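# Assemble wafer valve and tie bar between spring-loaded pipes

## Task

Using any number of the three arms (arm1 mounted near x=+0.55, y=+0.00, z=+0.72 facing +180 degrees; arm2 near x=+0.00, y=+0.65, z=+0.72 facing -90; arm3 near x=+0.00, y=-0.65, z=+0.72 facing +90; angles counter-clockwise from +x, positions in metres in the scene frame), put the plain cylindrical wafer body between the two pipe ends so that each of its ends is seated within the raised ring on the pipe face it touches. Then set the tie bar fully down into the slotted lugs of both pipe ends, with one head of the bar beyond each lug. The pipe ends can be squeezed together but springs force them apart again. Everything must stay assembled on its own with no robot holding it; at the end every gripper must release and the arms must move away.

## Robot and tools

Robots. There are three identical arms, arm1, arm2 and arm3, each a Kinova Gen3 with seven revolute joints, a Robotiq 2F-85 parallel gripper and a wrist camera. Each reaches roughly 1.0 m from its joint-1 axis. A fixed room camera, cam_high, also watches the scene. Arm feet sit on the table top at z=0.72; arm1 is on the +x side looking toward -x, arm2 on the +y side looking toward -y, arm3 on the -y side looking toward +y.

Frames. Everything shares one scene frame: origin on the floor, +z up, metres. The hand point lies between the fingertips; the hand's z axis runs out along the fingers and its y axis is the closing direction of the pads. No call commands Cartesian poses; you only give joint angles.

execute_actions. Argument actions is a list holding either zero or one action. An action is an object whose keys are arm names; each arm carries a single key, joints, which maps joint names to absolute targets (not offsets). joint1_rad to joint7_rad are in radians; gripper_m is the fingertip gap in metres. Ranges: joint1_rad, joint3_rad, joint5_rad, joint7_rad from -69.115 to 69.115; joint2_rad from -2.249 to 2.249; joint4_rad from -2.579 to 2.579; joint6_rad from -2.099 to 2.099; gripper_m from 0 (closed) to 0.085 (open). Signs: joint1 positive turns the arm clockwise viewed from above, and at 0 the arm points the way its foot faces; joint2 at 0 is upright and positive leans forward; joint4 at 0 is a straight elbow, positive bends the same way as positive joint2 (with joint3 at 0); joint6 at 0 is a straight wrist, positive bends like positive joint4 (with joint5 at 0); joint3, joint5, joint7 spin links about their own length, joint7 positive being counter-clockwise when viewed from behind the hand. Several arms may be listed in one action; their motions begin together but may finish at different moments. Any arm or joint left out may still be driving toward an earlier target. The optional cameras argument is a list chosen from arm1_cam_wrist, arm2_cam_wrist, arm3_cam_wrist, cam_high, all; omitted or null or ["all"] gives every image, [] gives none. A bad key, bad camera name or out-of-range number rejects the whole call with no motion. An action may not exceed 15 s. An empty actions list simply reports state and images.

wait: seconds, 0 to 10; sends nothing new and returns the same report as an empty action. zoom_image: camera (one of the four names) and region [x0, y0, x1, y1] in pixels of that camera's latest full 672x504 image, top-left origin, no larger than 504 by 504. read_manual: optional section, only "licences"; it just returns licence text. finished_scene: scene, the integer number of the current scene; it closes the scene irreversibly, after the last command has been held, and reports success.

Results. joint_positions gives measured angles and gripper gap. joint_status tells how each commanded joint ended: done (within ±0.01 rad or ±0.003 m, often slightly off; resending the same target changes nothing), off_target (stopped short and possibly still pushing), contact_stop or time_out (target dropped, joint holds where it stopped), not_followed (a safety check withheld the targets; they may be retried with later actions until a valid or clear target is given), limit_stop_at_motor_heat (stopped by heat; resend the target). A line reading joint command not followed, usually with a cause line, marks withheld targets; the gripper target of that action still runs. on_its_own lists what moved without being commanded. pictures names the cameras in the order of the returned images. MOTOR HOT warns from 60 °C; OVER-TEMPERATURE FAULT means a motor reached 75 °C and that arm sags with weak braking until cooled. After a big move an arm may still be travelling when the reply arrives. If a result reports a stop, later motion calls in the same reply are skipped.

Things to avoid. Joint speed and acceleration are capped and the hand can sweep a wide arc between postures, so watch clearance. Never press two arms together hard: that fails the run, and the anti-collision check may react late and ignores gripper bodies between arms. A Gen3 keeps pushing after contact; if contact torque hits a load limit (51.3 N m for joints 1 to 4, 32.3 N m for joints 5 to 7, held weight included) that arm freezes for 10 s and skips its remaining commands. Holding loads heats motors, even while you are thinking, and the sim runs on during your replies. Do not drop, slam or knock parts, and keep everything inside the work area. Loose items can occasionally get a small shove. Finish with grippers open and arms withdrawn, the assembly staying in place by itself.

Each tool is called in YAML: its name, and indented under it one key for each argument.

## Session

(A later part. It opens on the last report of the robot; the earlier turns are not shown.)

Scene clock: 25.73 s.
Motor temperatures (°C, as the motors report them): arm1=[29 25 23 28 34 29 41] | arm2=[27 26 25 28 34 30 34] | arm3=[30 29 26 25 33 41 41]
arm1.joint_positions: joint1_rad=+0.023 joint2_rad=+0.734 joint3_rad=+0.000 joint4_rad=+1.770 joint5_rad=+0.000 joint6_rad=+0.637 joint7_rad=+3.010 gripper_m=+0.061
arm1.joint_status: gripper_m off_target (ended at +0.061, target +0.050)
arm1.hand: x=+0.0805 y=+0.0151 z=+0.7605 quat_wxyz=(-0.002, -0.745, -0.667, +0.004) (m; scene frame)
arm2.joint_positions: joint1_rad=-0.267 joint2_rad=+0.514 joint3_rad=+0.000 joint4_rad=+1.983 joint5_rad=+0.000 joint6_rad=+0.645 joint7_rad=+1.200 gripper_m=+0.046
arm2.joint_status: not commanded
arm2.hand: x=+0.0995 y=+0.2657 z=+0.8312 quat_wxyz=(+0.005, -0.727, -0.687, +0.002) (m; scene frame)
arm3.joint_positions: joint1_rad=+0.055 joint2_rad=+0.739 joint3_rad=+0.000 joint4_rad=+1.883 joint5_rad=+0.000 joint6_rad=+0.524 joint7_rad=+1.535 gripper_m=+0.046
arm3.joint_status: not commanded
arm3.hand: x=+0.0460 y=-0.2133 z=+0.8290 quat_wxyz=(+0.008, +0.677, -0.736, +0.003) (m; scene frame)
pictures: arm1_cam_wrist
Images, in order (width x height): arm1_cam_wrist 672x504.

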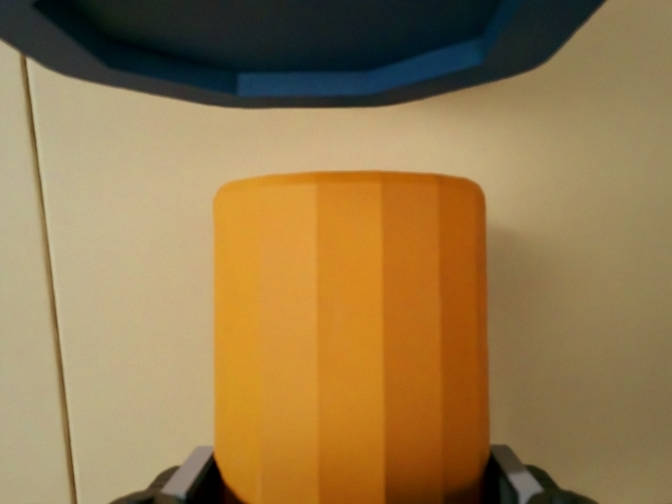

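execute_actions:
  actions:
    - {"arm3":{"joints":{"joint1_rad":0.06,"joint2_rad":0.777,"joint4_rad":1.774,"joint6_rad":0.591,"joint7_rad":1.54}}}
  cameras: ["cam_high"]

Scene clock: 33.27 s.
Motor temperatures (°C, as the motors report them): arm1=[29 25 23 28 34 29 41] | arm2=[27 26 25 28 34 30 34] | arm3=[30 29 26 25 33 41 41]
arm1.joint_positions: joint1_rad=+0.023 joint2_rad=+0.734 joint3_rad=+0.000 joint4_rad=+1.770 joint5_rad=+0.000 joint6_rad=+0.637 joint7_rad=+3.010 gripper_m=+0.061
arm1.joint_status: not commanded
arm1.hand: x=+0.0805 y=+0.0151 z=+0.7605 quat_wxyz=(-0.002, -0.745, -0.667, +0.004) (m; scene frame)
arm2.joint_positions: joint1_rad=-0.267 joint2_rad=+0.514 joint3_rad=+0.000 joint4_rad=+1.983 joint5_rad=+0.000 joint6_rad=+0.645 joint7_rad=+1.200 gripper_m=+0.046
arm2.joint_status: not commanded
arm2.hand: x=+0.0995 y=+0.2657 z=+0.8312 quat_wxyz=(+0.005, -0.727, -0.687, +0.002) (m; scene frame)
arm3.joint_positions: joint1_rad=+0.060 joint2_rad=+0.778 joint3_rad=+0.000 joint4_rad=+1.781 joint5_rad=-0.001 joint6_rad=+0.598 joint7_rad=+1.539 gripper_m=+0.046
arm3.joint_status: all done
arm3.hand: x=+0.0492 y=-0.1881 z=+0.8278 quat_wxyz=(+0.012, +0.676, -0.736, +0.006) (m; scene frame)
pictures: cam_high
Images, in order (width x height): cam_high 672x504.

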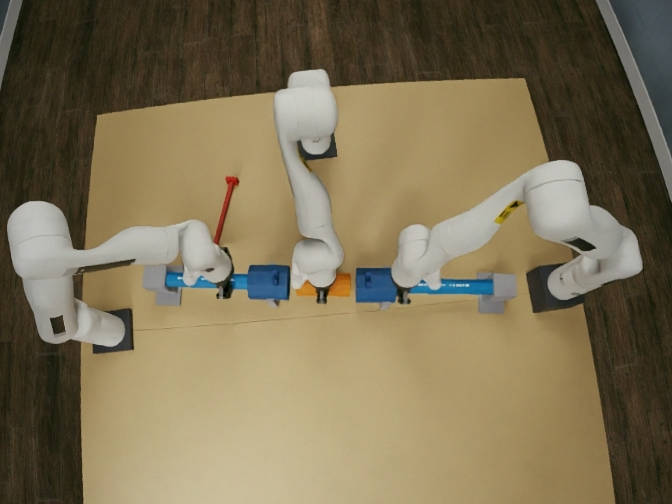

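execute_actions:
  actions:
    - {"arm1":{"joints":{"gripper_m":0.085}},"arm3":{"joints":{"joint1_rad":0.055,"joint2_rad":0.738,"joint4_rad":1.881,"joint6_rad":0.523,"joint7_rad":1.535}}}
  cameras: []

execute_actions:
  actions:
    - {"arm1":{"joints":{"joint2_rad":0.603,"joint4_rad":1.716,"joint6_rad":0.823}}}
  cameras: []

execute_actions:
  actions:
    - {"arm1":{"joints":{"joint7_rad":-0.132}}}
  cameras: ["arm1_cam_wrist"]

Scene clock: 34.40 s.
Motor temperatures (°C, as the motors report them): arm1=[29 25 23 28 34 29 41] | arm2=[27 27 25 28 34 30 34] | arm3=[30 29 26 25 33 41 41]
arm1.joint_positions: joint1_rad=+0.023 joint2_rad=+0.736 joint3_rad=+0.000 joint4_rad=+1.770 joint5_rad=+0.000 joint6_rad=+0.636 joint7_rad=+3.010 gripper_m=+0.085
arm1.joint_status: all done
arm1.hand: x=+0.0807 y=+0.0152 z=+0.7596 quat_wxyz=(-0.002, -0.745, -0.667, +0.003) (m; scene frame)
arm2.joint_positions: joint1_rad=-0.267 joint2_rad=+0.514 joint3_rad=+0.000 joint4_rad=+1.983 joint5_rad=+0.000 joint6_rad=+0.645 joint7_rad=+1.200 gripper_m=+0.046
arm2.joint_status: not commanded
arm2.hand: x=+0.0995 y=+0.2657 z=+0.8312 quat_wxyz=(+0.005, -0.727, -0.687, +0.002) (m; scene frame)
arm3.joint_positions: joint1_rad=+0.055 joint2_rad=+0.739 joint3_rad=+0.000 joint4_rad=+1.883 joint5_rad=+0.000 joint6_rad=+0.524 joint7_rad=+1.535 gripper_m=+0.046
arm3.joint_status: all done
arm3.hand: x=+0.0460 y=-0.2134 z=+0.8289 quat_wxyz=(+0.008, +0.677, -0.736, +0.003) (m; scene frame)
pictures: none
No camera images: the call's "cameras" was empty. Leave "cameras" out to get every camera's image.

Scene clock: 35.43 s.
Motor temperatures (°C, as the motors report them): arm1=[29 25 23 28 34 29 41] | arm2=[27 27 25 28 34 30 34] | arm3=[30 29 26 25 33 41 41]
arm1.joint_positions: joint1_rad=+0.023 joint2_rad=+0.603 joint3_rad=+0.000 joint4_rad=+1.716 joint5_rad=+0.000 joint6_rad=+0.823 joint7_rad=+3.010 gripper_m=+0.085
arm1.joint_status: all done
arm1.hand: x=+0.0809 y=+0.0157 z=+0.8333 quat_wxyz=(-0.002, -0.745, -0.667, +0.003) (m; scene frame)
arm2.joint_positions: joint1_rad=-0.267 joint2_rad=+0.514 joint3_rad=+0.000 joint4_rad=+1.983 joint5_rad=+0.000 joint6_rad=+0.645 joint7_rad=+1.200 gripper_m=+0.046
arm2.joint_status: not commanded
arm2.hand: x=+0.0995 y=+0.2657 z=+0.8312 quat_wxyz=(+0.005, -0.727, -0.687, +0.002) (m; scene frame)
arm3.joint_positions: joint1_rad=+0.055 joint2_rad=+0.739 joint3_rad=+0.000 joint4_rad=+1.883 joint5_rad=+0.000 joint6_rad=+0.524 joint7_rad=+1.535 gripper_m=+0.046
arm3.joint_status: not commanded
arm3.hand: x=+0.0460 y=-0.2134 z=+0.8289 quat_wxyz=(+0.008, +0.677, -0.736, +0.003) (m; scene frame)
pictures: none
No camera images: the call's "cameras" was empty. Leave "cameras" out to get every camera's image.

Scene clock: 38.53 s.
Motor temperatures (°C, as the motors report them): arm1=[29 26 23 28 34 29 41] | arm2=[27 27 25 28 34 30 34] | arm3=[30 29 26 25 33 41 41]
arm1.joint_positions: joint1_rad=+0.023 joint2_rad=+0.603 joint3_rad=+0.000 joint4_rad=+1.716 joint5_rad=+0.000 joint6_rad=+0.823 joint7_rad=-0.132 gripper_m=+0.085
arm1.joint_status: all done
arm1.hand: x=+0.0809 y=+0.0157 z=+0.8334 quat_wxyz=(-0.003, -0.667, +0.745, -0.002) (m; scene frame)
arm2.joint_positions: joint1_rad=-0.267 joint2_rad=+0.514 joint3_rad=+0.000 joint4_rad=+1.983 joint5_rad=+0.000 joint6_rad=+0.645 joint7_rad=+1.200 gripper_m=+0.046
arm2.joint_status: not commanded
arm2.hand: x=+0.0995 y=+0.2657 z=+0.8312 quat_wxyz=(+0.005, -0.727, -0.687, +0.002) (m; scene frame)
arm3.joint_positions: joint1_rad=+0.055 joint2_rad=+0.739 joint3_rad=+0.000 joint4_rad=+1.883 joint5_rad=+0.000 joint6_rad=+0.524 joint7_rad=+1.535 gripper_m=+0.046
arm3.joint_status: not commanded
arm3.hand: x=+0.0460 y=-0.2134 z=+0.8289 quat_wxyz=(+0.008, +0.677, -0.736, +0.003) (m; scene frame)
pictures: arm1_cam_wrist
Images, in order (width x height): arm1_cam_wrist 672x504.

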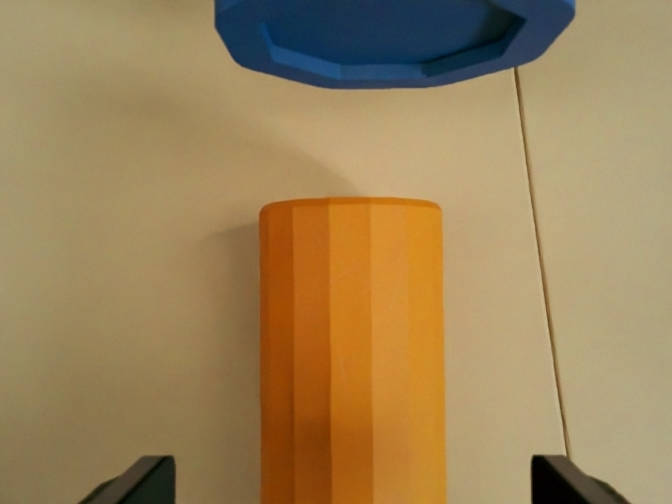

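execute_actions:
  actions:
    - {"arm1":{"joints":{"joint2_rad":0.736,"joint4_rad":1.770,"joint6_rad":0.636}}}
  cameras: []

execute_actions:
  actions:
    - {"arm1":{"joints":{"gripper_m":0.05}}}
  cameras: []

execute_actions:
  actions:
    - {"arm1":{"joints":{"joint1_rad":-0.013,"joint2_rad":0.627,"joint4_rad":1.670,"joint6_rad":0.845,"joint7_rad":-0.168}}}
  cameras: ["arm1_cam_wrist","cam_high"]

Scene clock: 39.67 s.
Motor temperatures (°C, as the motors report them): arm1=[29 26 23 28 34 29 41] | arm2=[27 27 25 28 34 30 34] | arm3=[30 29 26 25 33 41 41]
arm1.joint_positions: joint1_rad=+0.023 joint2_rad=+0.736 joint3_rad=+0.000 joint4_rad=+1.770 joint5_rad=+0.000 joint6_rad=+0.636 joint7_rad=-0.132 gripper_m=+0.085
arm1.joint_status: all done
arm1.hand: x=+0.0807 y=+0.0152 z=+0.7596 quat_wxyz=(-0.003, -0.667, +0.745, -0.002) (m; scene frame)
arm2.joint_positions: joint1_rad=-0.267 joint2_rad=+0.514 joint3_rad=+0.000 joint4_rad=+1.983 joint5_rad=+0.000 joint6_rad=+0.645 joint7_rad=+1.200 gripper_m=+0.046
arm2.joint_status: not commanded
arm2.hand: x=+0.0995 y=+0.2657 z=+0.8312 quat_wxyz=(+0.005, -0.727, -0.687, +0.002) (m; scene frame)
arm3.joint_positions: joint1_rad=+0.055 joint2_rad=+0.739 joint3_rad=+0.000 joint4_rad=+1.883 joint5_rad=+0.000 joint6_rad=+0.524 joint7_rad=+1.535 gripper_m=+0.046
arm3.joint_status: not commanded
arm3.hand: x=+0.0460 y=-0.2134 z=+0.8289 quat_wxyz=(+0.008, +0.677, -0.736, +0.003) (m; scene frame)
pictures: none
No camera images: the call's "cameras" was empty. Leave "cameras" out to get every camera's image.

Scene clock: 40.43 s.
Motor temperatures (°C, as the motors report them): arm1=[29 26 23 28 34 29 41] | arm2=[27 27 25 28 34 30 34] | arm3=[30 29 26 25 33 41 41]
arm1.joint_positions: joint1_rad=+0.023 joint2_rad=+0.734 joint3_rad=+0.000 joint4_rad=+1.770 joint5_rad=+0.000 joint6_rad=+0.637 joint7_rad=-0.132 gripper_m=+0.061
arm1.joint_status: gripper_m off_target (ended at +0.061, target +0.050)
arm1.hand: x=+0.0804 y=+0.0152 z=+0.7605 quat_wxyz=(-0.004, -0.667, +0.745, -0.002) (m; scene frame)
arm2.joint_positions: joint1_rad=-0.267 joint2_rad=+0.514 joint3_rad=+0.000 joint4_rad=+1.983 joint5_rad=+0.000 joint6_rad=+0.645 joint7_rad=+1.200 gripper_m=+0.046
arm2.joint_status: not commanded
arm2.hand: x=+0.0995 y=+0.2657 z=+0.8312 quat_wxyz=(+0.005, -0.727, -0.687, +0.002) (m; scene frame)
arm3.joint_positions: joint1_rad=+0.055 joint2_rad=+0.739 joint3_rad=+0.000 joint4_rad=+1.883 joint5_rad=+0.000 joint6_rad=+0.524 joint7_rad=+1.535 gripper_m=+0.046
arm3.joint_status: not commanded
arm3.hand: x=+0.0460 y=-0.2134 z=+0.8289 quat_wxyz=(+0.008, +0.677, -0.736, +0.003) (m; scene frame)
pictures: none
No camera images: the call's "cameras" was empty. Leave "cameras" out to get every camera's image.

Scene clock: 41.40 s.
Motor temperatures (°C, as the motors report them): arm1=[29 26 23 28 34 29 41] | arm2=[27 27 25 28 34 30 34] | arm3=[30 29 26 25 33 41 41]
arm1.joint_positions: joint1_rad=-0.013 joint2_rad=+0.629 joint3_rad=+0.000 joint4_rad=+1.671 joint5_rad=+0.000 joint6_rad=+0.845 joint7_rad=-0.168 gripper_m=+0.061
arm1.joint_status: all done
arm1.hand: x=+0.0685 y=-0.0019 z=+0.8318 quat_wxyz=(-0.002, -0.667, +0.745, -0.003) (m; scene frame)
arm2.joint_positions: joint1_rad=-0.267 joint2_rad=+0.514 joint3_rad=+0.000 joint4_rad=+1.983 joint5_rad=+0.000 joint6_rad=+0.645 joint7_rad=+1.200 gripper_m=+0.046
arm2.joint_status: not commanded
arm2.hand: x=+0.0995 y=+0.2657 z=+0.8312 quat_wxyz=(+0.005, -0.727, -0.687, +0.002) (m; scene frame)
arm3.joint_positions: joint1_rad=+0.055 joint2_rad=+0.739 joint3_rad=+0.000 joint4_rad=+1.883 joint5_rad=+0.000 joint6_rad=+0.524 joint7_rad=+1.535 gripper_m=+0.046
arm3.joint_status: not commanded
arm3.hand: x=+0.0460 y=-0.2134 z=+0.8289 quat_wxyz=(+0.008, +0.677, -0.736, +0.003) (m; scene frame)
pictures: arm1_cam_wrist, cam_high
Images, in order (width x height): arm1_cam_wrist 672x504, cam_high 672x504.

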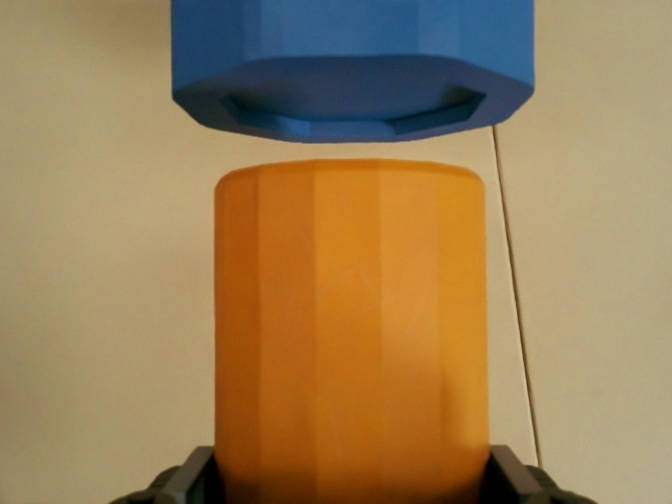

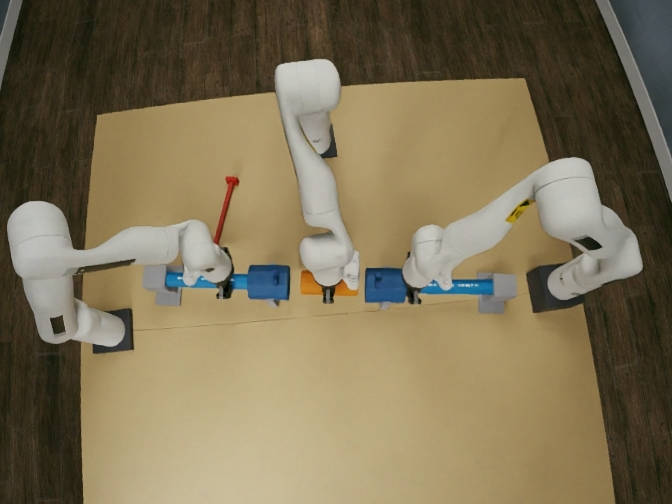

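execute_actions:
  actions:
    - {"arm1":{"joints":{"joint2_rad":0.637,"joint4_rad":1.676,"joint6_rad":0.829}}}
  cameras: ["arm1_cam_wrist"]

execute_actions:
  actions:
    - {"arm3":{"joints":{"joint1_rad":0.06,"joint2_rad":0.777,"joint4_rad":1.774,"joint6_rad":0.591,"joint7_rad":1.54}}}
  cameras: ["arm1_cam_wrist"]

Scene clock: 42.07 s.
Motor temperatures (°C, as the motors report them): arm1=[29 26 23 28 34 29 41] | arm2=[27 27 25 28 34 30 34] | arm3=[30 30 26 25 33 41 41]
arm1.joint_positions: joint1_rad=-0.013 joint2_rad=+0.639 joint3_rad=+0.000 joint4_rad=+1.677 joint5_rad=+0.000 joint6_rad=+0.829 joint7_rad=-0.168 gripper_m=+0.061
arm1.joint_status: all done
arm1.hand: x=+0.0684 y=-0.0020 z=+0.8257 quat_wxyz=(-0.002, -0.667, +0.745, -0.003) (m; scene frame)
arm2.joint_positions: joint1_rad=-0.267 joint2_rad=+0.514 joint3_rad=+0.000 joint4_rad=+1.983 joint5_rad=+0.000 joint6_rad=+0.645 joint7_rad=+1.200 gripper_m=+0.046
arm2.joint_status: not commanded
arm2.hand: x=+0.0995 y=+0.2657 z=+0.8312 quat_wxyz=(+0.005, -0.727, -0.687, +0.002) (m; scene frame)
arm3.joint_positions: joint1_rad=+0.055 joint2_rad=+0.739 joint3_rad=+0.000 joint4_rad=+1.883 joint5_rad=+0.000 joint6_rad=+0.524 joint7_rad=+1.535 gripper_m=+0.046
arm3.joint_status: not commanded
arm3.hand: x=+0.0460 y=-0.2134 z=+0.8289 quat_wxyz=(+0.008, +0.677, -0.736, +0.003) (m; scene frame)
pictures: arm1_cam_wrist
Images, in order (width x height): arm1_cam_wrist 672x504.

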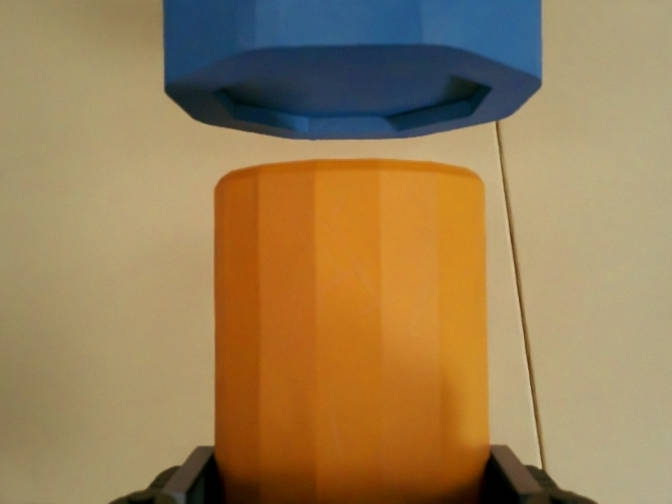

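Scene clock: 43.03 s.
Motor temperatures (°C, as the motors report them): arm1=[29 26 23 28 34 29 41] | arm2=[27 27 25 28 34 30 34] | arm3=[30 30 26 25 33 41 41]
arm1.joint_positions: joint1_rad=-0.011 joint2_rad=+0.638 joint3_rad=+0.002 joint4_rad=+1.677 joint5_rad=+0.001 joint6_rad=+0.830 joint7_rad=-0.168 gripper_m=+0.061
arm1.joint_status: not commanded
arm1.hand: x=+0.0689 y=+0.0002 z=+0.8256 quat_wxyz=(-0.001, -0.666, +0.746, -0.003) (m; scene frame)
arm2.joint_positions: joint1_rad=-0.267 joint2_rad=+0.514 joint3_rad=+0.000 joint4_rad=+1.983 joint5_rad=+0.000 joint6_rad=+0.645 joint7_rad=+1.200 gripper_m=+0.046
arm2.joint_status: not commanded
arm2.hand: x=+0.0995 y=+0.2657 z=+0.8312 quat_wxyz=(+0.005, -0.727, -0.687, +0.002) (m; scene frame)
arm3.joint_positions: joint1_rad=+0.060 joint2_rad=+0.778 joint3_rad=+0.000 joint4_rad=+1.783 joint5_rad=-0.001 joint6_rad=+0.600 joint7_rad=+1.539 gripper_m=+0.046
arm3.joint_status: all done
arm3.hand: x=+0.0490 y=-0.1903 z=+0.8273 quat_wxyz=(+0.014, +0.676, -0.736, +0.008) (m; scene frame)
pictures: arm1_cam_wrist
Images, in order (width x height): arm1_cam_wrist 672x504.

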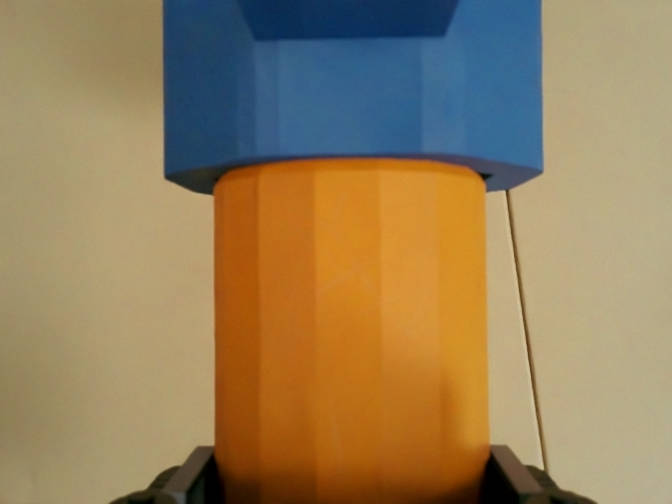

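execute_actions:
  actions:
    - {"arm1":{"joints":{"joint2_rad":0.645,"joint4_rad":1.681,"joint6_rad":0.816}}}
  cameras: ["arm1_cam_wrist"]

Scene clock: 43.57 s.
Motor temperatures (°C, as the motors report them): arm1=[29 26 23 28 34 29 41] | arm2=[27 27 25 28 34 30 34] | arm3=[30 30 26 25 33 41 41]
arm1.joint_positions: joint1_rad=-0.011 joint2_rad=+0.646 joint3_rad=+0.002 joint4_rad=+1.682 joint5_rad=+0.001 joint6_rad=+0.816 joint7_rad=-0.168 gripper_m=+0.061
arm1.joint_status: all done
arm1.hand: x=+0.0686 y=+0.0002 z=+0.8209 quat_wxyz=(-0.002, -0.666, +0.746, -0.002) (m; scene frame)
arm2.joint_positions: joint1_rad=-0.267 joint2_rad=+0.514 joint3_rad=+0.000 joint4_rad=+1.983 joint5_rad=+0.000 joint6_rad=+0.645 joint7_rad=+1.200 gripper_m=+0.046
arm2.joint_status: not commanded
arm2.hand: x=+0.0995 y=+0.2657 z=+0.8312 quat_wxyz=(+0.005, -0.727, -0.687, +0.002) (m; scene frame)
arm3.joint_positions: joint1_rad=+0.060 joint2_rad=+0.778 joint3_rad=+0.000 joint4_rad=+1.783 joint5_rad=-0.001 joint6_rad=+0.600 joint7_rad=+1.539 gripper_m=+0.046
arm3.joint_status: not commanded
arm3.hand: x=+0.0490 y=-0.1903 z=+0.8273 quat_wxyz=(+0.014, +0.676, -0.736, +0.008) (m; scene frame)
pictures: arm1_cam_wrist
Images, in order (width x height): arm1_cam_wrist 672x504.

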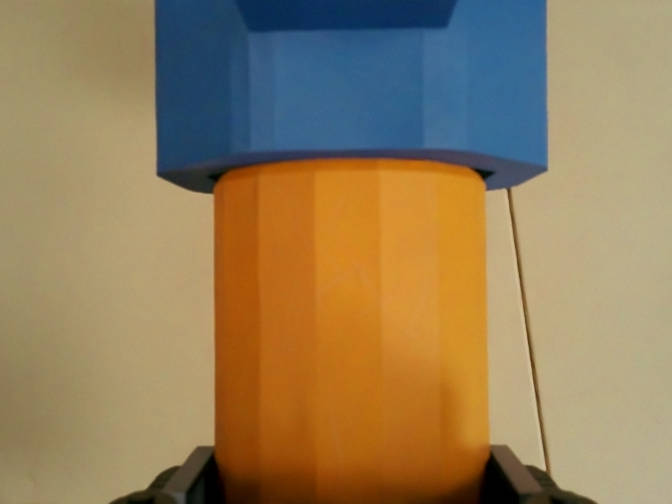

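execute_actions:
  actions:
    - {"arm2":{"joints":{"joint1_rad":-0.19,"joint2_rad":0.651,"joint4_rad":1.693,"joint6_rad":0.798,"joint7_rad":1.277}}}
  cameras: ["arm1_cam_wrist","cam_high"]

Scene clock: 46.80 s.
Motor temperatures (°C, as the motors report them): arm1=[29 26 23 28 34 29 41] | arm2=[27 27 25 28 34 30 34] | arm3=[30 30 26 25 33 41 41]
arm1.joint_positions: joint1_rad=-0.011 joint2_rad=+0.646 joint3_rad=+0.002 joint4_rad=+1.682 joint5_rad=+0.001 joint6_rad=+0.816 joint7_rad=-0.168 gripper_m=+0.061
arm1.joint_status: not commanded
arm1.hand: x=+0.0685 y=+0.0000 z=+0.8209 quat_wxyz=(-0.002, -0.666, +0.746, -0.002) (m; scene frame)
arm2.joint_positions: joint1_rad=-0.197 joint2_rad=+0.649 joint3_rad=-0.002 joint4_rad=+1.710 joint5_rad=-0.002 joint6_rad=+0.818 joint7_rad=+1.275 gripper_m=+0.046
arm2.joint_status: joint4_rad time_out (moved -0.273 of -0.290); joint6_rad time_out (moved +0.173 of +0.153); the others done
arm2.hand: x=+0.0908 y=+0.1930 z=+0.8284 quat_wxyz=(+0.020, -0.725, -0.689, -0.008) (m; scene frame)
arm3.joint_positions: joint1_rad=+0.060 joint2_rad=+0.779 joint3_rad=+0.000 joint4_rad=+1.783 joint5_rad=-0.001 joint6_rad=+0.600 joint7_rad=+1.539 gripper_m=+0.046
arm3.joint_status: not commanded
arm3.hand: x=+0.0490 y=-0.1905 z=+0.8270 quat_wxyz=(+0.014, +0.676, -0.737, +0.008) (m; scene frame)
pictures: arm1_cam_wrist, cam_high
Images, in order (width x height): arm1_cam_wrist 672x504, cam_high 672x504.

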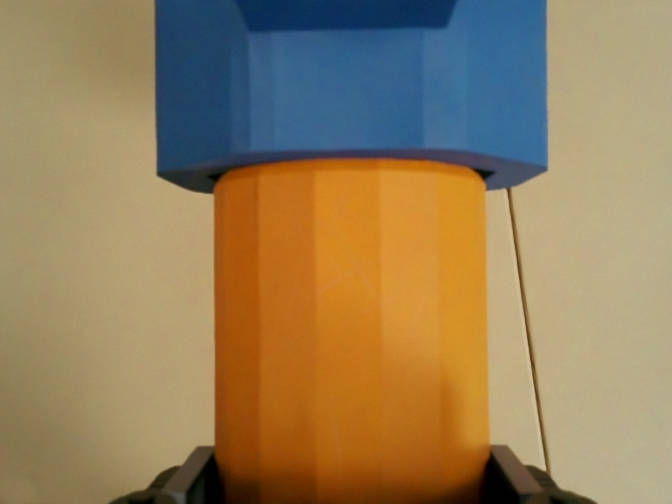

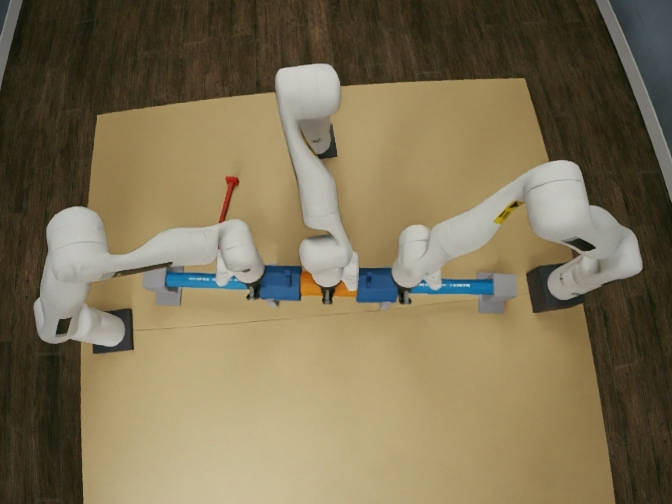

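execute_actions:
  actions:
    - {"arm1":{"joints":{"joint2_rad":0.638,"joint4_rad":1.677,"joint6_rad":0.827}},"arm2":{"joints":{"joint1_rad":-0.19,"joint2_rad":0.651,"joint4_rad":1.693,"joint6_rad":0.798,"joint7_rad":1.277}}}
  cameras: ["arm1_cam_wrist"]

Scene clock: 48.67 s.
Motor temperatures (°C, as the motors report them): arm1=[29 26 23 28 34 29 41] | arm2=[27 27 25 28 34 30 34] | arm3=[30 30 26 25 33 41 41]
arm1.joint_positions: joint1_rad=-0.011 joint2_rad=+0.641 joint3_rad=+0.002 joint4_rad=+1.678 joint5_rad=+0.001 joint6_rad=+0.827 joint7_rad=-0.168 gripper_m=+0.061
arm1.joint_status: all done
arm1.hand: x=+0.0691 y=+0.0004 z=+0.8242 quat_wxyz=(-0.001, -0.666, +0.746, -0.003) (m; scene frame)
arm2.joint_positions: joint1_rad=-0.196 joint2_rad=+0.651 joint3_rad=-0.002 joint4_rad=+1.710 joint5_rad=-0.002 joint6_rad=+0.817 joint7_rad=+1.275 gripper_m=+0.046
arm2.joint_status: joint4_rad time_out (moved +0.000 of -0.017); joint6_rad time_out (moved -0.001 of -0.020); the others done
arm2.hand: x=+0.0903 y=+0.1932 z=+0.8275 quat_wxyz=(+0.020, -0.725, -0.688, -0.008) (m; scene frame)
arm3.joint_positions: joint1_rad=+0.060 joint2_rad=+0.779 joint3_rad=+0.000 joint4_rad=+1.783 joint5_rad=-0.001 joint6_rad=+0.599 joint7_rad=+1.539 gripper_m=+0.046
arm3.joint_status: not commanded
arm3.hand: x=+0.0491 y=-0.1902 z=+0.8269 quat_wxyz=(+0.014, +0.676, -0.737, +0.008) (m; scene frame)
pictures: arm1_cam_wrist
Images, in order (width x height): arm1_cam_wrist 672x504.

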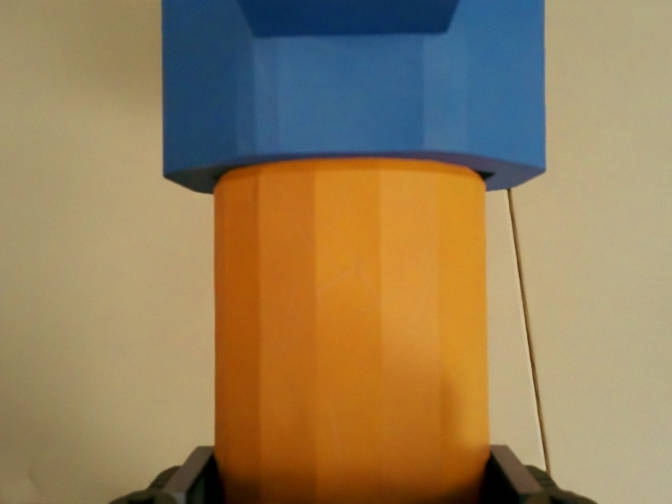

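execute_actions:
  actions:
    - {"arm1":{"joints":{"gripper_m":0.085}}}
  cameras: ["arm1_cam_wrist","cam_high"]

Scene clock: 49.60 s.
Motor temperatures (°C, as the motors report them): arm1=[29 26 23 28 34 29 41] | arm2=[27 27 25 28 34 30 34] | arm3=[30 30 26 25 33 41 41]
arm1.joint_positions: joint1_rad=-0.013 joint2_rad=+0.638 joint3_rad=+0.000 joint4_rad=+1.677 joint5_rad=+0.000 joint6_rad=+0.827 joint7_rad=-0.168 gripper_m=+0.085
arm1.joint_status: all done
arm1.hand: x=+0.0679 y=-0.0020 z=+0.8259 quat_wxyz=(-0.003, -0.667, +0.745, -0.002) (m; scene frame)
arm2.joint_positions: joint1_rad=-0.196 joint2_rad=+0.651 joint3_rad=-0.002 joint4_rad=+1.711 joint5_rad=-0.002 joint6_rad=+0.818 joint7_rad=+1.275 gripper_m=+0.046
arm2.joint_status: not commanded
arm2.hand: x=+0.0903 y=+0.1936 z=+0.8274 quat_wxyz=(+0.021, -0.725, -0.688, -0.008) (m; scene frame)
arm3.joint_positions: joint1_rad=+0.060 joint2_rad=+0.780 joint3_rad=+0.000 joint4_rad=+1.782 joint5_rad=-0.001 joint6_rad=+0.598 joint7_rad=+1.539 gripper_m=+0.046
arm3.joint_status: not commanded
arm3.hand: x=+0.0492 y=-0.1894 z=+0.8269 quat_wxyz=(+0.013, +0.676, -0.736, +0.007) (m; scene frame)
pictures: arm1_cam_wrist, cam_high
Images, in order (width x height): arm1_cam_wrist 672x504, cam_high 672x504.

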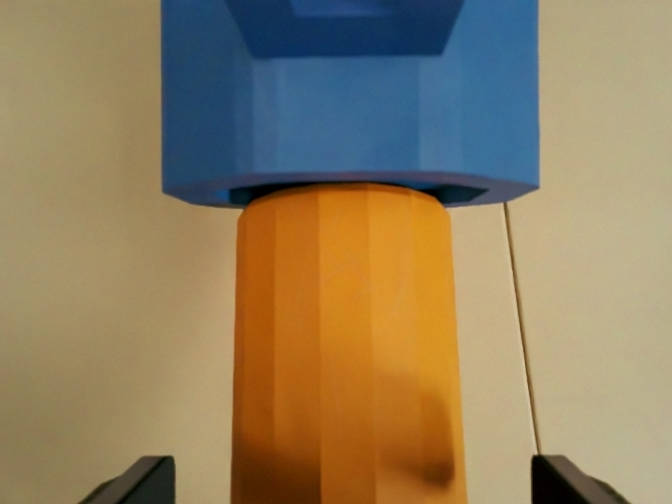

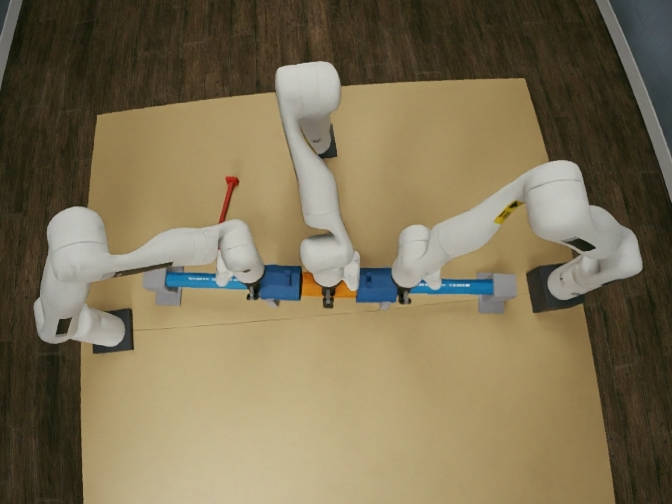

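execute_actions:
  actions:
    - {"arm2":{"joints":{"joint1_rad":-0.267,"joint2_rad":0.514,"joint4_rad":1.983,"joint6_rad":0.645,"joint7_rad":1.2}},"arm3":{"joints":{"joint1_rad":0.045,"joint2_rad":0.669,"joint4_rad":2.084,"joint6_rad":0.389,"joint7_rad":1.525}}}
  cameras: ["arm1_cam_wrist","cam_high"]

Scene clock: 51.37 s.
Motor temperatures (°C, as the motors report them): arm1=[29 26 23 28 34 29 41] | arm2=[27 27 25 28 34 30 34] | arm3=[30 30 26 25 33 41 41]
arm1.joint_positions: joint1_rad=-0.013 joint2_rad=+0.638 joint3_rad=+0.000 joint4_rad=+1.677 joint5_rad=+0.000 joint6_rad=+0.827 joint7_rad=-0.168 gripper_m=+0.085
arm1.joint_status: not commanded
arm1.hand: x=+0.0679 y=-0.0020 z=+0.8259 quat_wxyz=(-0.003, -0.667, +0.745, -0.002) (m; scene frame)
arm2.joint_positions: joint1_rad=-0.267 joint2_rad=+0.514 joint3_rad=+0.000 joint4_rad=+1.983 joint5_rad=+0.000 joint6_rad=+0.645 joint7_rad=+1.200 gripper_m=+0.046
arm2.joint_status: all done
arm2.hand: x=+0.0995 y=+0.2657 z=+0.8312 quat_wxyz=(+0.005, -0.727, -0.687, +0.002) (m; scene frame)
arm3.joint_positions: joint1_rad=+0.045 joint2_rad=+0.669 joint3_rad=+0.000 joint4_rad=+2.084 joint5_rad=+0.000 joint6_rad=+0.389 joint7_rad=+1.525 gripper_m=+0.046
arm3.joint_status: all done
arm3.hand: x=+0.0394 y=-0.2712 z=+0.8306 quat_wxyz=(+0.007, +0.677, -0.736, +0.002) (m; scene frame)
pictures: arm1_cam_wrist, cam_high
Images, in order (width x height): arm1_cam_wrist 672x504, cam_high 672x504.

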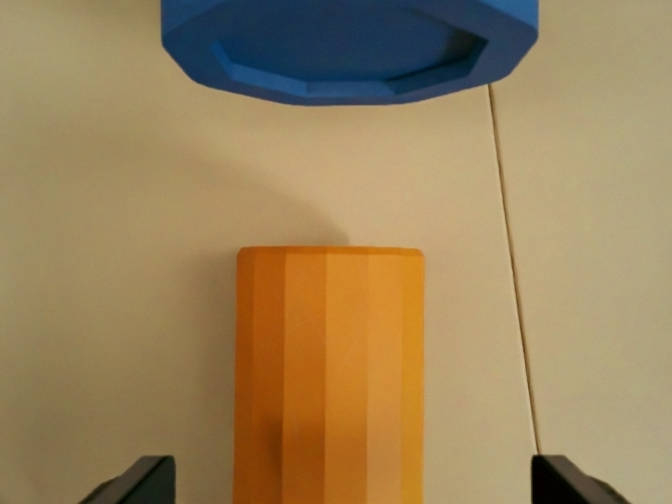

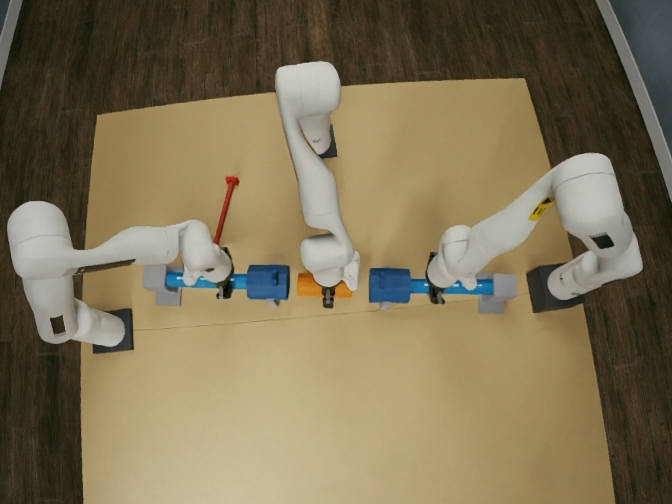

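execute_actions:
  actions:
    - {"arm1":{"joints":{"joint1_rad":0.016,"joint2_rad":0.613,"joint4_rad":1.694,"joint6_rad":0.834,"joint7_rad":-0.139}}}
  cameras: ["arm1_cam_wrist"]

execute_actions:
  actions:
    - {"arm1":{"joints":{"joint2_rad":0.745,"joint4_rad":1.7485,"joint6_rad":0.648}}}
  cameras: []

execute_actions:
  actions:
    - {"arm1":{"joints":{"gripper_m":0.05}}}
  cameras: []

execute_actions:
  actions:
    - {"arm1":{"joints":{"joint1_rad":-0.013,"joint2_rad":0.641,"joint4_rad":1.678,"joint6_rad":0.823,"joint7_rad":-0.178}}}
  cameras: ["arm1_cam_wrist","cam_high"]

Scene clock: 52.20 s.
Motor temperatures (°C, as the motors report them): arm1=[29 26 23 28 34 29 41] | arm2=[27 27 25 28 34 30 34] | arm3=[30 30 26 25 33 41 41]
arm1.joint_positions: joint1_rad=+0.016 joint2_rad=+0.613 joint3_rad=+0.000 joint4_rad=+1.694 joint5_rad=+0.000 joint6_rad=+0.834 joint7_rad=-0.139 gripper_m=+0.085
arm1.joint_status: all done
arm1.hand: x=+0.0745 y=+0.0122 z=+0.8337 quat_wxyz=(-0.004, -0.667, +0.745, -0.002) (m; scene frame)
arm2.joint_positions: joint1_rad=-0.267 joint2_rad=+0.514 joint3_rad=+0.000 joint4_rad=+1.983 joint5_rad=+0.000 joint6_rad=+0.645 joint7_rad=+1.200 gripper_m=+0.046
arm2.joint_status: not commanded
arm2.hand: x=+0.0995 y=+0.2657 z=+0.8312 quat_wxyz=(+0.005, -0.727, -0.687, +0.002) (m; scene frame)
arm3.joint_positions: joint1_rad=+0.045 joint2_rad=+0.669 joint3_rad=+0.000 joint4_rad=+2.084 joint5_rad=+0.000 joint6_rad=+0.389 joint7_rad=+1.525 gripper_m=+0.046
arm3.joint_status: not commanded
arm3.hand: x=+0.0394 y=-0.2712 z=+0.8306 quat_wxyz=(+0.007, +0.677, -0.736, +0.002) (m; scene frame)
pictures: arm1_cam_wrist
Images, in order (width x height): arm1_cam_wrist 672x504.

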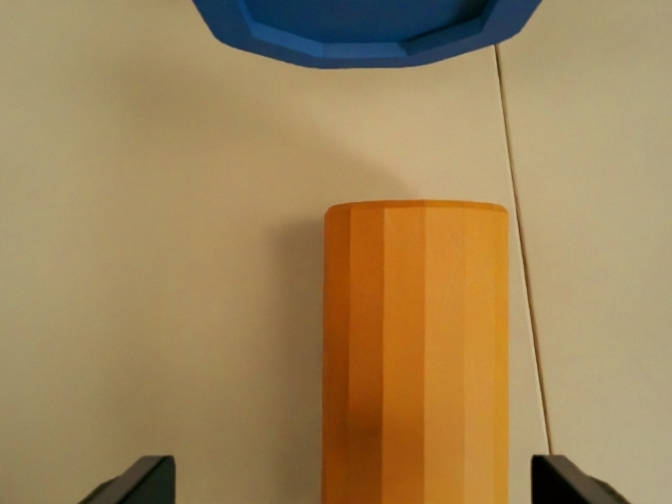

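Scene clock: 53.33 s.
Motor temperatures (°C, as the motors report them): arm1=[29 26 23 28 34 29 41] | arm2=[27 27 25 28 34 30 34] | arm3=[30 30 26 25 33 41 41]
arm1.joint_positions: joint1_rad=+0.016 joint2_rad=+0.745 joint3_rad=+0.000 joint4_rad=+1.749 joint5_rad=+0.000 joint6_rad=+0.648 joint7_rad=-0.139 gripper_m=+0.085
arm1.joint_status: all done
arm1.hand: x=+0.0746 y=+0.0117 z=+0.7594 quat_wxyz=(-0.003, -0.667, +0.745, -0.002) (m; scene frame)
arm2.joint_positions: joint1_rad=-0.267 joint2_rad=+0.514 joint3_rad=+0.000 joint4_rad=+1.983 joint5_rad=+0.000 joint6_rad=+0.645 joint7_rad=+1.200 gripper_m=+0.046
arm2.joint_status: not commanded
arm2.hand: x=+0.0995 y=+0.2657 z=+0.8312 quat_wxyz=(+0.005, -0.727, -0.687, +0.002) (m; scene frame)
arm3.joint_positions: joint1_rad=+0.045 joint2_rad=+0.669 joint3_rad=+0.000 joint4_rad=+2.084 joint5_rad=+0.000 joint6_rad=+0.389 joint7_rad=+1.525 gripper_m=+0.046
arm3.joint_status: not commanded
arm3.hand: x=+0.0394 y=-0.2712 z=+0.8306 quat_wxyz=(+0.007, +0.677, -0.736, +0.002) (m; scene frame)
pictures: none
No camera images: the call's "cameras" was empty. Leave "cameras" out to get every camera's image.

Scene clock: 54.10 s.
Motor temperatures (°C, as the motors report them): arm1=[29 26 23 28 34 29 41] | arm2=[27 27 25 28 34 30 34] | arm3=[30 30 26 25 33 41 41]
arm1.joint_positions: joint1_rad=+0.016 joint2_rad=+0.743 joint3_rad=+0.000 joint4_rad=+1.749 joint5_rad=+0.000 joint6_rad=+0.649 joint7_rad=-0.139 gripper_m=+0.061
arm1.joint_status: gripper_m off_target (ended at +0.061, target +0.050)
arm1.hand: x=+0.0745 y=+0.0117 z=+0.7602 quat_wxyz=(-0.004, -0.667, +0.745, -0.002) (m; scene frame)
arm2.joint_positions: joint1_rad=-0.267 joint2_rad=+0.514 joint3_rad=+0.000 joint4_rad=+1.983 joint5_rad=+0.000 joint6_rad=+0.645 joint7_rad=+1.200 gripper_m=+0.046
arm2.joint_status: not commanded
arm2.hand: x=+0.0995 y=+0.2657 z=+0.8312 quat_wxyz=(+0.005, -0.727, -0.687, +0.002) (m; scene frame)
arm3.joint_positions: joint1_rad=+0.045 joint2_rad=+0.669 joint3_rad=+0.000 joint4_rad=+2.084 joint5_rad=+0.000 joint6_rad=+0.389 joint7_rad=+1.525 gripper_m=+0.046
arm3.joint_status: not commanded
arm3.hand: x=+0.0394 y=-0.2712 z=+0.8306 quat_wxyz=(+0.007, +0.677, -0.736, +0.002) (m; scene frame)
pictures: none
No camera images: the call's "cameras" was empty. Leave "cameras" out to get every camera's image.

Scene clock: 55.03 s.
Motor temperatures (°C, as the motors report them): arm1=[29 26 23 28 34 29 41] | arm2=[27 27 25 28 34 30 34] | arm3=[30 30 26 25 33 41 41]
arm1.joint_positions: joint1_rad=-0.013 joint2_rad=+0.643 joint3_rad=+0.000 joint4_rad=+1.679 joint5_rad=+0.000 joint6_rad=+0.823 joint7_rad=-0.178 gripper_m=+0.061
arm1.joint_status: all done
arm1.hand: x=+0.0684 y=-0.0020 z=+0.8232 quat_wxyz=(-0.002, -0.663, +0.749, -0.003) (m; scene frame)
arm2.joint_positions: joint1_rad=-0.267 joint2_rad=+0.514 joint3_rad=+0.000 joint4_rad=+1.983 joint5_rad=+0.000 joint6_rad=+0.645 joint7_rad=+1.200 gripper_m=+0.046
arm2.joint_status: not commanded
arm2.hand: x=+0.0995 y=+0.2657 z=+0.8312 quat_wxyz=(+0.005, -0.727, -0.687, +0.002) (m; scene frame)
arm3.joint_positions: joint1_rad=+0.045 joint2_rad=+0.669 joint3_rad=+0.000 joint4_rad=+2.084 joint5_rad=+0.000 joint6_rad=+0.389 joint7_rad=+1.525 gripper_m=+0.046
arm3.joint_status: not commanded
arm3.hand: x=+0.0394 y=-0.2712 z=+0.8306 quat_wxyz=(+0.007, +0.677, -0.736, +0.002) (m; scene frame)
pictures: arm1_cam_wrist, cam_high
Images, in order (width x height): arm1_cam_wrist 672x504, cam_high 672x504.

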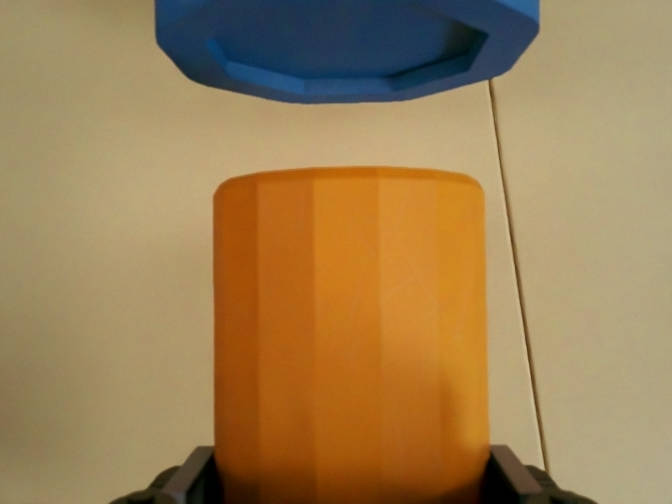

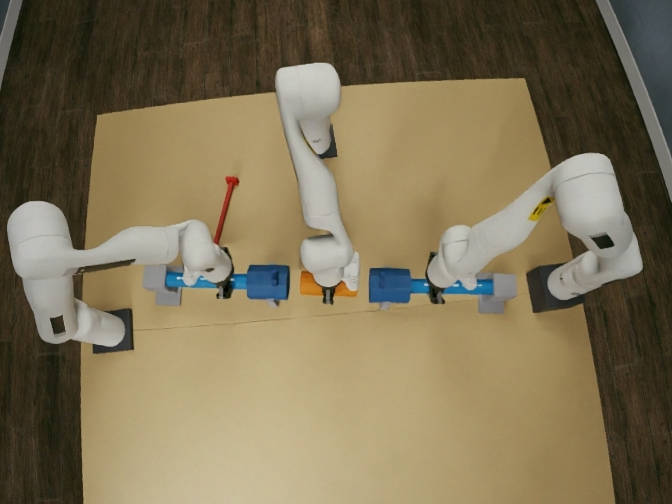

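execute_actions:
  actions:
    - {"arm3":{"joints":{"joint1_rad":0.062,"joint2_rad":0.790,"joint4_rad":1.738,"joint6_rad":0.614,"joint7_rad":1.542}}}
  cameras: ["arm1_cam_wrist"]

Scene clock: 58.30 s.
Motor temperatures (°C, as the motors report them): arm1=[29 26 23 28 34 29 41] | arm2=[27 27 25 28 34 30 34] | arm3=[30 30 26 25 33 41 41]
arm1.joint_positions: joint1_rad=-0.012 joint2_rad=+0.642 joint3_rad=+0.001 joint4_rad=+1.679 joint5_rad=+0.001 joint6_rad=+0.823 joint7_rad=-0.178 gripper_m=+0.061
arm1.joint_status: not commanded
arm1.hand: x=+0.0684 y=-0.0008 z=+0.8233 quat_wxyz=(-0.002, -0.663, +0.749, -0.003) (m; scene frame)
arm2.joint_positions: joint1_rad=-0.267 joint2_rad=+0.514 joint3_rad=+0.000 joint4_rad=+1.983 joint5_rad=+0.000 joint6_rad=+0.645 joint7_rad=+1.200 gripper_m=+0.046
arm2.joint_status: not commanded
arm2.hand: x=+0.0995 y=+0.2657 z=+0.8312 quat_wxyz=(+0.005, -0.727, -0.687, +0.002) (m; scene frame)
arm3.joint_positions: joint1_rad=+0.061 joint2_rad=+0.791 joint3_rad=+0.000 joint4_rad=+1.759 joint5_rad=-0.001 joint6_rad=+0.635 joint7_rad=+1.540 gripper_m=+0.046
arm3.joint_status: joint4_rad time_out (moved -0.325 of -0.346); joint6_rad time_out (moved +0.246 of +0.225); the others done
arm3.hand: x=+0.0495 y=-0.1907 z=+0.8256 quat_wxyz=(+0.022, +0.676, -0.736, +0.016) (m; scene frame)
pictures: arm1_cam_wrist
Images, in order (width x height): arm1_cam_wrist 672x504.

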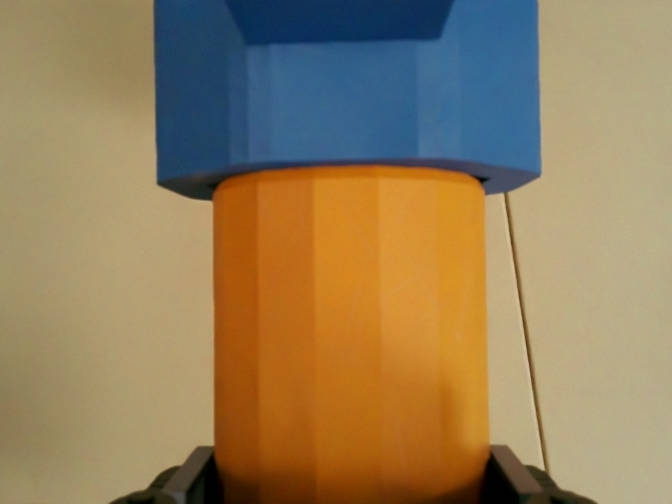

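execute_actions:
  actions:
    - {"arm1":{"joints":{"joint1_rad":-0.03,"joint7_rad":-0.195}}}
  cameras: ["arm1_cam_wrist"]

Scene clock: 58.93 s.
Motor temperatures (°C, as the motors report them): arm1=[29 26 23 28 34 29 41] | arm2=[27 27 25 28 34 30 34] | arm3=[30 30 26 25 33 41 41]
arm1.joint_positions: joint1_rad=-0.025 joint2_rad=+0.642 joint3_rad=+0.006 joint4_rad=+1.679 joint5_rad=+0.004 joint6_rad=+0.824 joint7_rad=-0.195 gripper_m=+0.061
arm1.joint_status: all done
arm1.hand: x=+0.0688 y=-0.0039 z=+0.8234 quat_wxyz=(+0.000, -0.661, +0.751, -0.001) (m; scene frame)
arm2.joint_positions: joint1_rad=-0.267 joint2_rad=+0.514 joint3_rad=+0.000 joint4_rad=+1.983 joint5_rad=+0.000 joint6_rad=+0.645 joint7_rad=+1.200 gripper_m=+0.046
arm2.joint_status: not commanded
arm2.hand: x=+0.0995 y=+0.2657 z=+0.8312 quat_wxyz=(+0.005, -0.727, -0.687, +0.002) (m; scene frame)
arm3.joint_positions: joint1_rad=+0.061 joint2_rad=+0.791 joint3_rad=+0.000 joint4_rad=+1.762 joint5_rad=-0.001 joint6_rad=+0.638 joint7_rad=+1.540 gripper_m=+0.046
arm3.joint_status: not commanded
arm3.hand: x=+0.0495 y=-0.1934 z=+0.8252 quat_wxyz=(+0.024, +0.676, -0.736, +0.018) (m; scene frame)
pictures: arm1_cam_wrist
Images, in order (width x height): arm1_cam_wrist 672x504.

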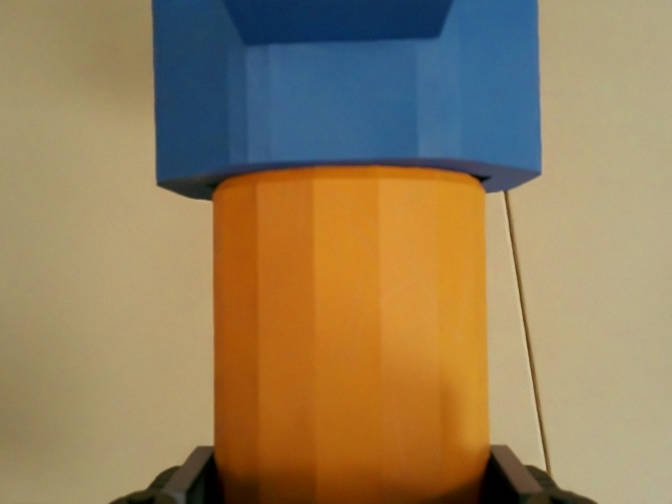

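execute_actions:
  actions:
    - {"arm1":{"joints":{"joint2_rad":0.655,"joint4_rad":1.686,"joint6_rad":0.801}}}
  cameras: ["arm1_cam_wrist"]

Scene clock: 59.60 s.
Motor temperatures (°C, as the motors report them): arm1=[29 26 23 28 34 29 41] | arm2=[27 27 25 28 34 30 34] | arm3=[30 30 26 25 33 41 41]
arm1.joint_positions: joint1_rad=-0.028 joint2_rad=+0.656 joint3_rad=+0.002 joint4_rad=+1.687 joint5_rad=+0.002 joint6_rad=+0.802 joint7_rad=-0.195 gripper_m=+0.061
arm1.joint_status: all done
arm1.hand: x=+0.0684 y=-0.0075 z=+0.8152 quat_wxyz=(-0.002, -0.662, +0.749, -0.002) (m; scene frame)
arm2.joint_positions: joint1_rad=-0.267 joint2_rad=+0.514 joint3_rad=+0.000 joint4_rad=+1.983 joint5_rad=+0.000 joint6_rad=+0.645 joint7_rad=+1.200 gripper_m=+0.046
arm2.joint_status: not commanded
arm2.hand: x=+0.0995 y=+0.2657 z=+0.8312 quat_wxyz=(+0.005, -0.727, -0.687, +0.002) (m; scene frame)
arm3.joint_positions: joint1_rad=+0.061 joint2_rad=+0.792 joint3_rad=+0.000 joint4_rad=+1.760 joint5_rad=-0.001 joint6_rad=+0.636 joint7_rad=+1.540 gripper_m=+0.046
arm3.joint_status: not commanded
arm3.hand: x=+0.0495 y=-0.1924 z=+0.8252 quat_wxyz=(+0.024, +0.676, -0.736, +0.018) (m; scene frame)
pictures: arm1_cam_wrist
Images, in order (width x height): arm1_cam_wrist 672x504.

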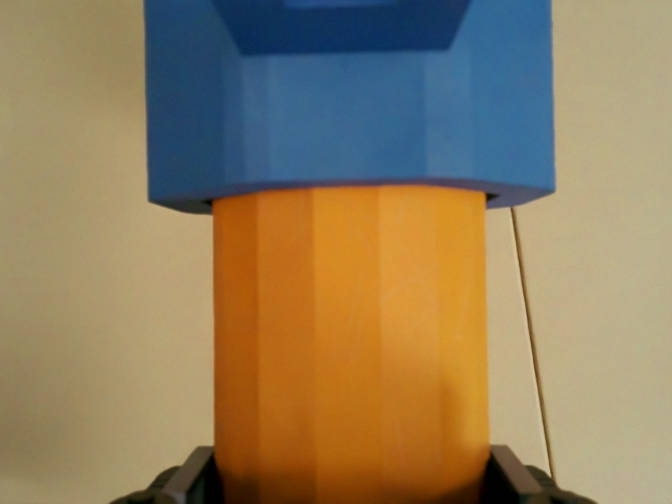

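execute_actions:
  actions:
    - {"arm2":{"joints":{"joint1_rad":-0.192,"joint2_rad":0.669,"joint4_rad":1.656,"joint6_rad":0.816,"joint7_rad":1.275}}}
  cameras: ["arm1_cam_wrist","cam_high"]

Scene clock: 62.83 s.
Motor temperatures (°C, as the motors report them): arm1=[29 26 23 28 34 29 41] | arm2=[27 27 25 28 34 30 34] | arm3=[30 30 26 25 33 41 41]
arm1.joint_positions: joint1_rad=-0.028 joint2_rad=+0.656 joint3_rad=+0.003 joint4_rad=+1.687 joint5_rad=+0.002 joint6_rad=+0.802 joint7_rad=-0.195 gripper_m=+0.061
arm1.joint_status: not commanded
arm1.hand: x=+0.0684 y=-0.0075 z=+0.8152 quat_wxyz=(-0.002, -0.662, +0.749, -0.002) (m; scene frame)
arm2.joint_positions: joint1_rad=-0.198 joint2_rad=+0.665 joint3_rad=-0.002 joint4_rad=+1.678 joint5_rad=-0.002 joint6_rad=+0.843 joint7_rad=+1.272 gripper_m=+0.046
arm2.joint_status: joint4_rad time_out (moved -0.305 of -0.327); joint6_rad time_out (moved +0.198 of +0.171); the others done
arm2.hand: x=+0.0925 y=+0.1868 z=+0.8280 quat_wxyz=(+0.023, -0.726, -0.688, -0.010) (m; scene frame)
arm3.joint_positions: joint1_rad=+0.061 joint2_rad=+0.792 joint3_rad=+0.000 joint4_rad=+1.760 joint5_rad=-0.001 joint6_rad=+0.636 joint7_rad=+1.540 gripper_m=+0.046
arm3.joint_status: not commanded
arm3.hand: x=+0.0495 y=-0.1924 z=+0.8252 quat_wxyz=(+0.024, +0.676, -0.736, +0.018) (m; scene frame)
pictures: arm1_cam_wrist, cam_high
Images, in order (width x height): arm1_cam_wrist 672x504, cam_high 672x504.

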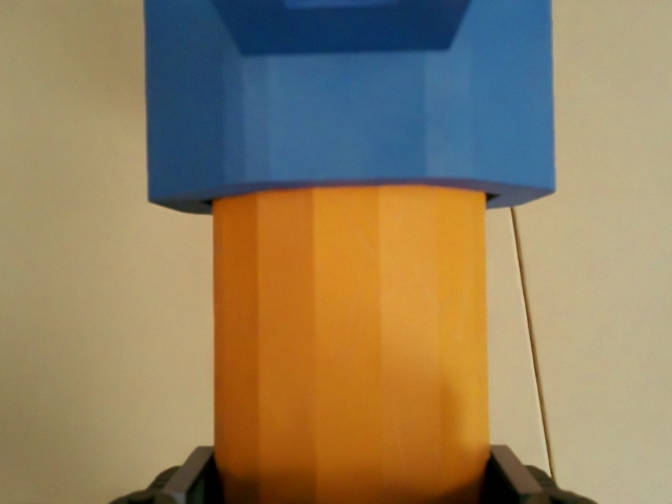

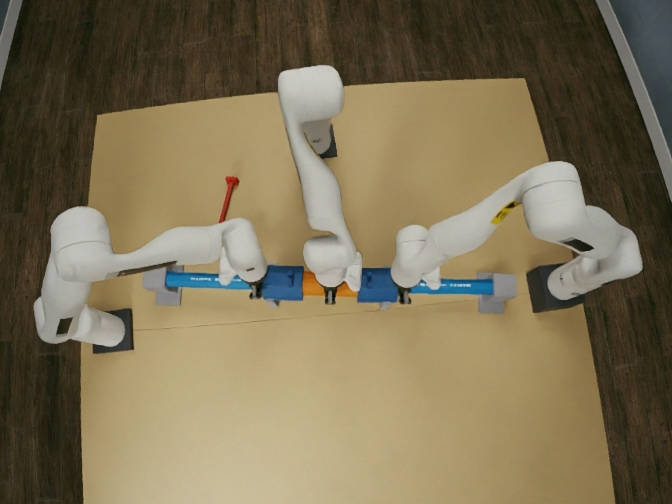

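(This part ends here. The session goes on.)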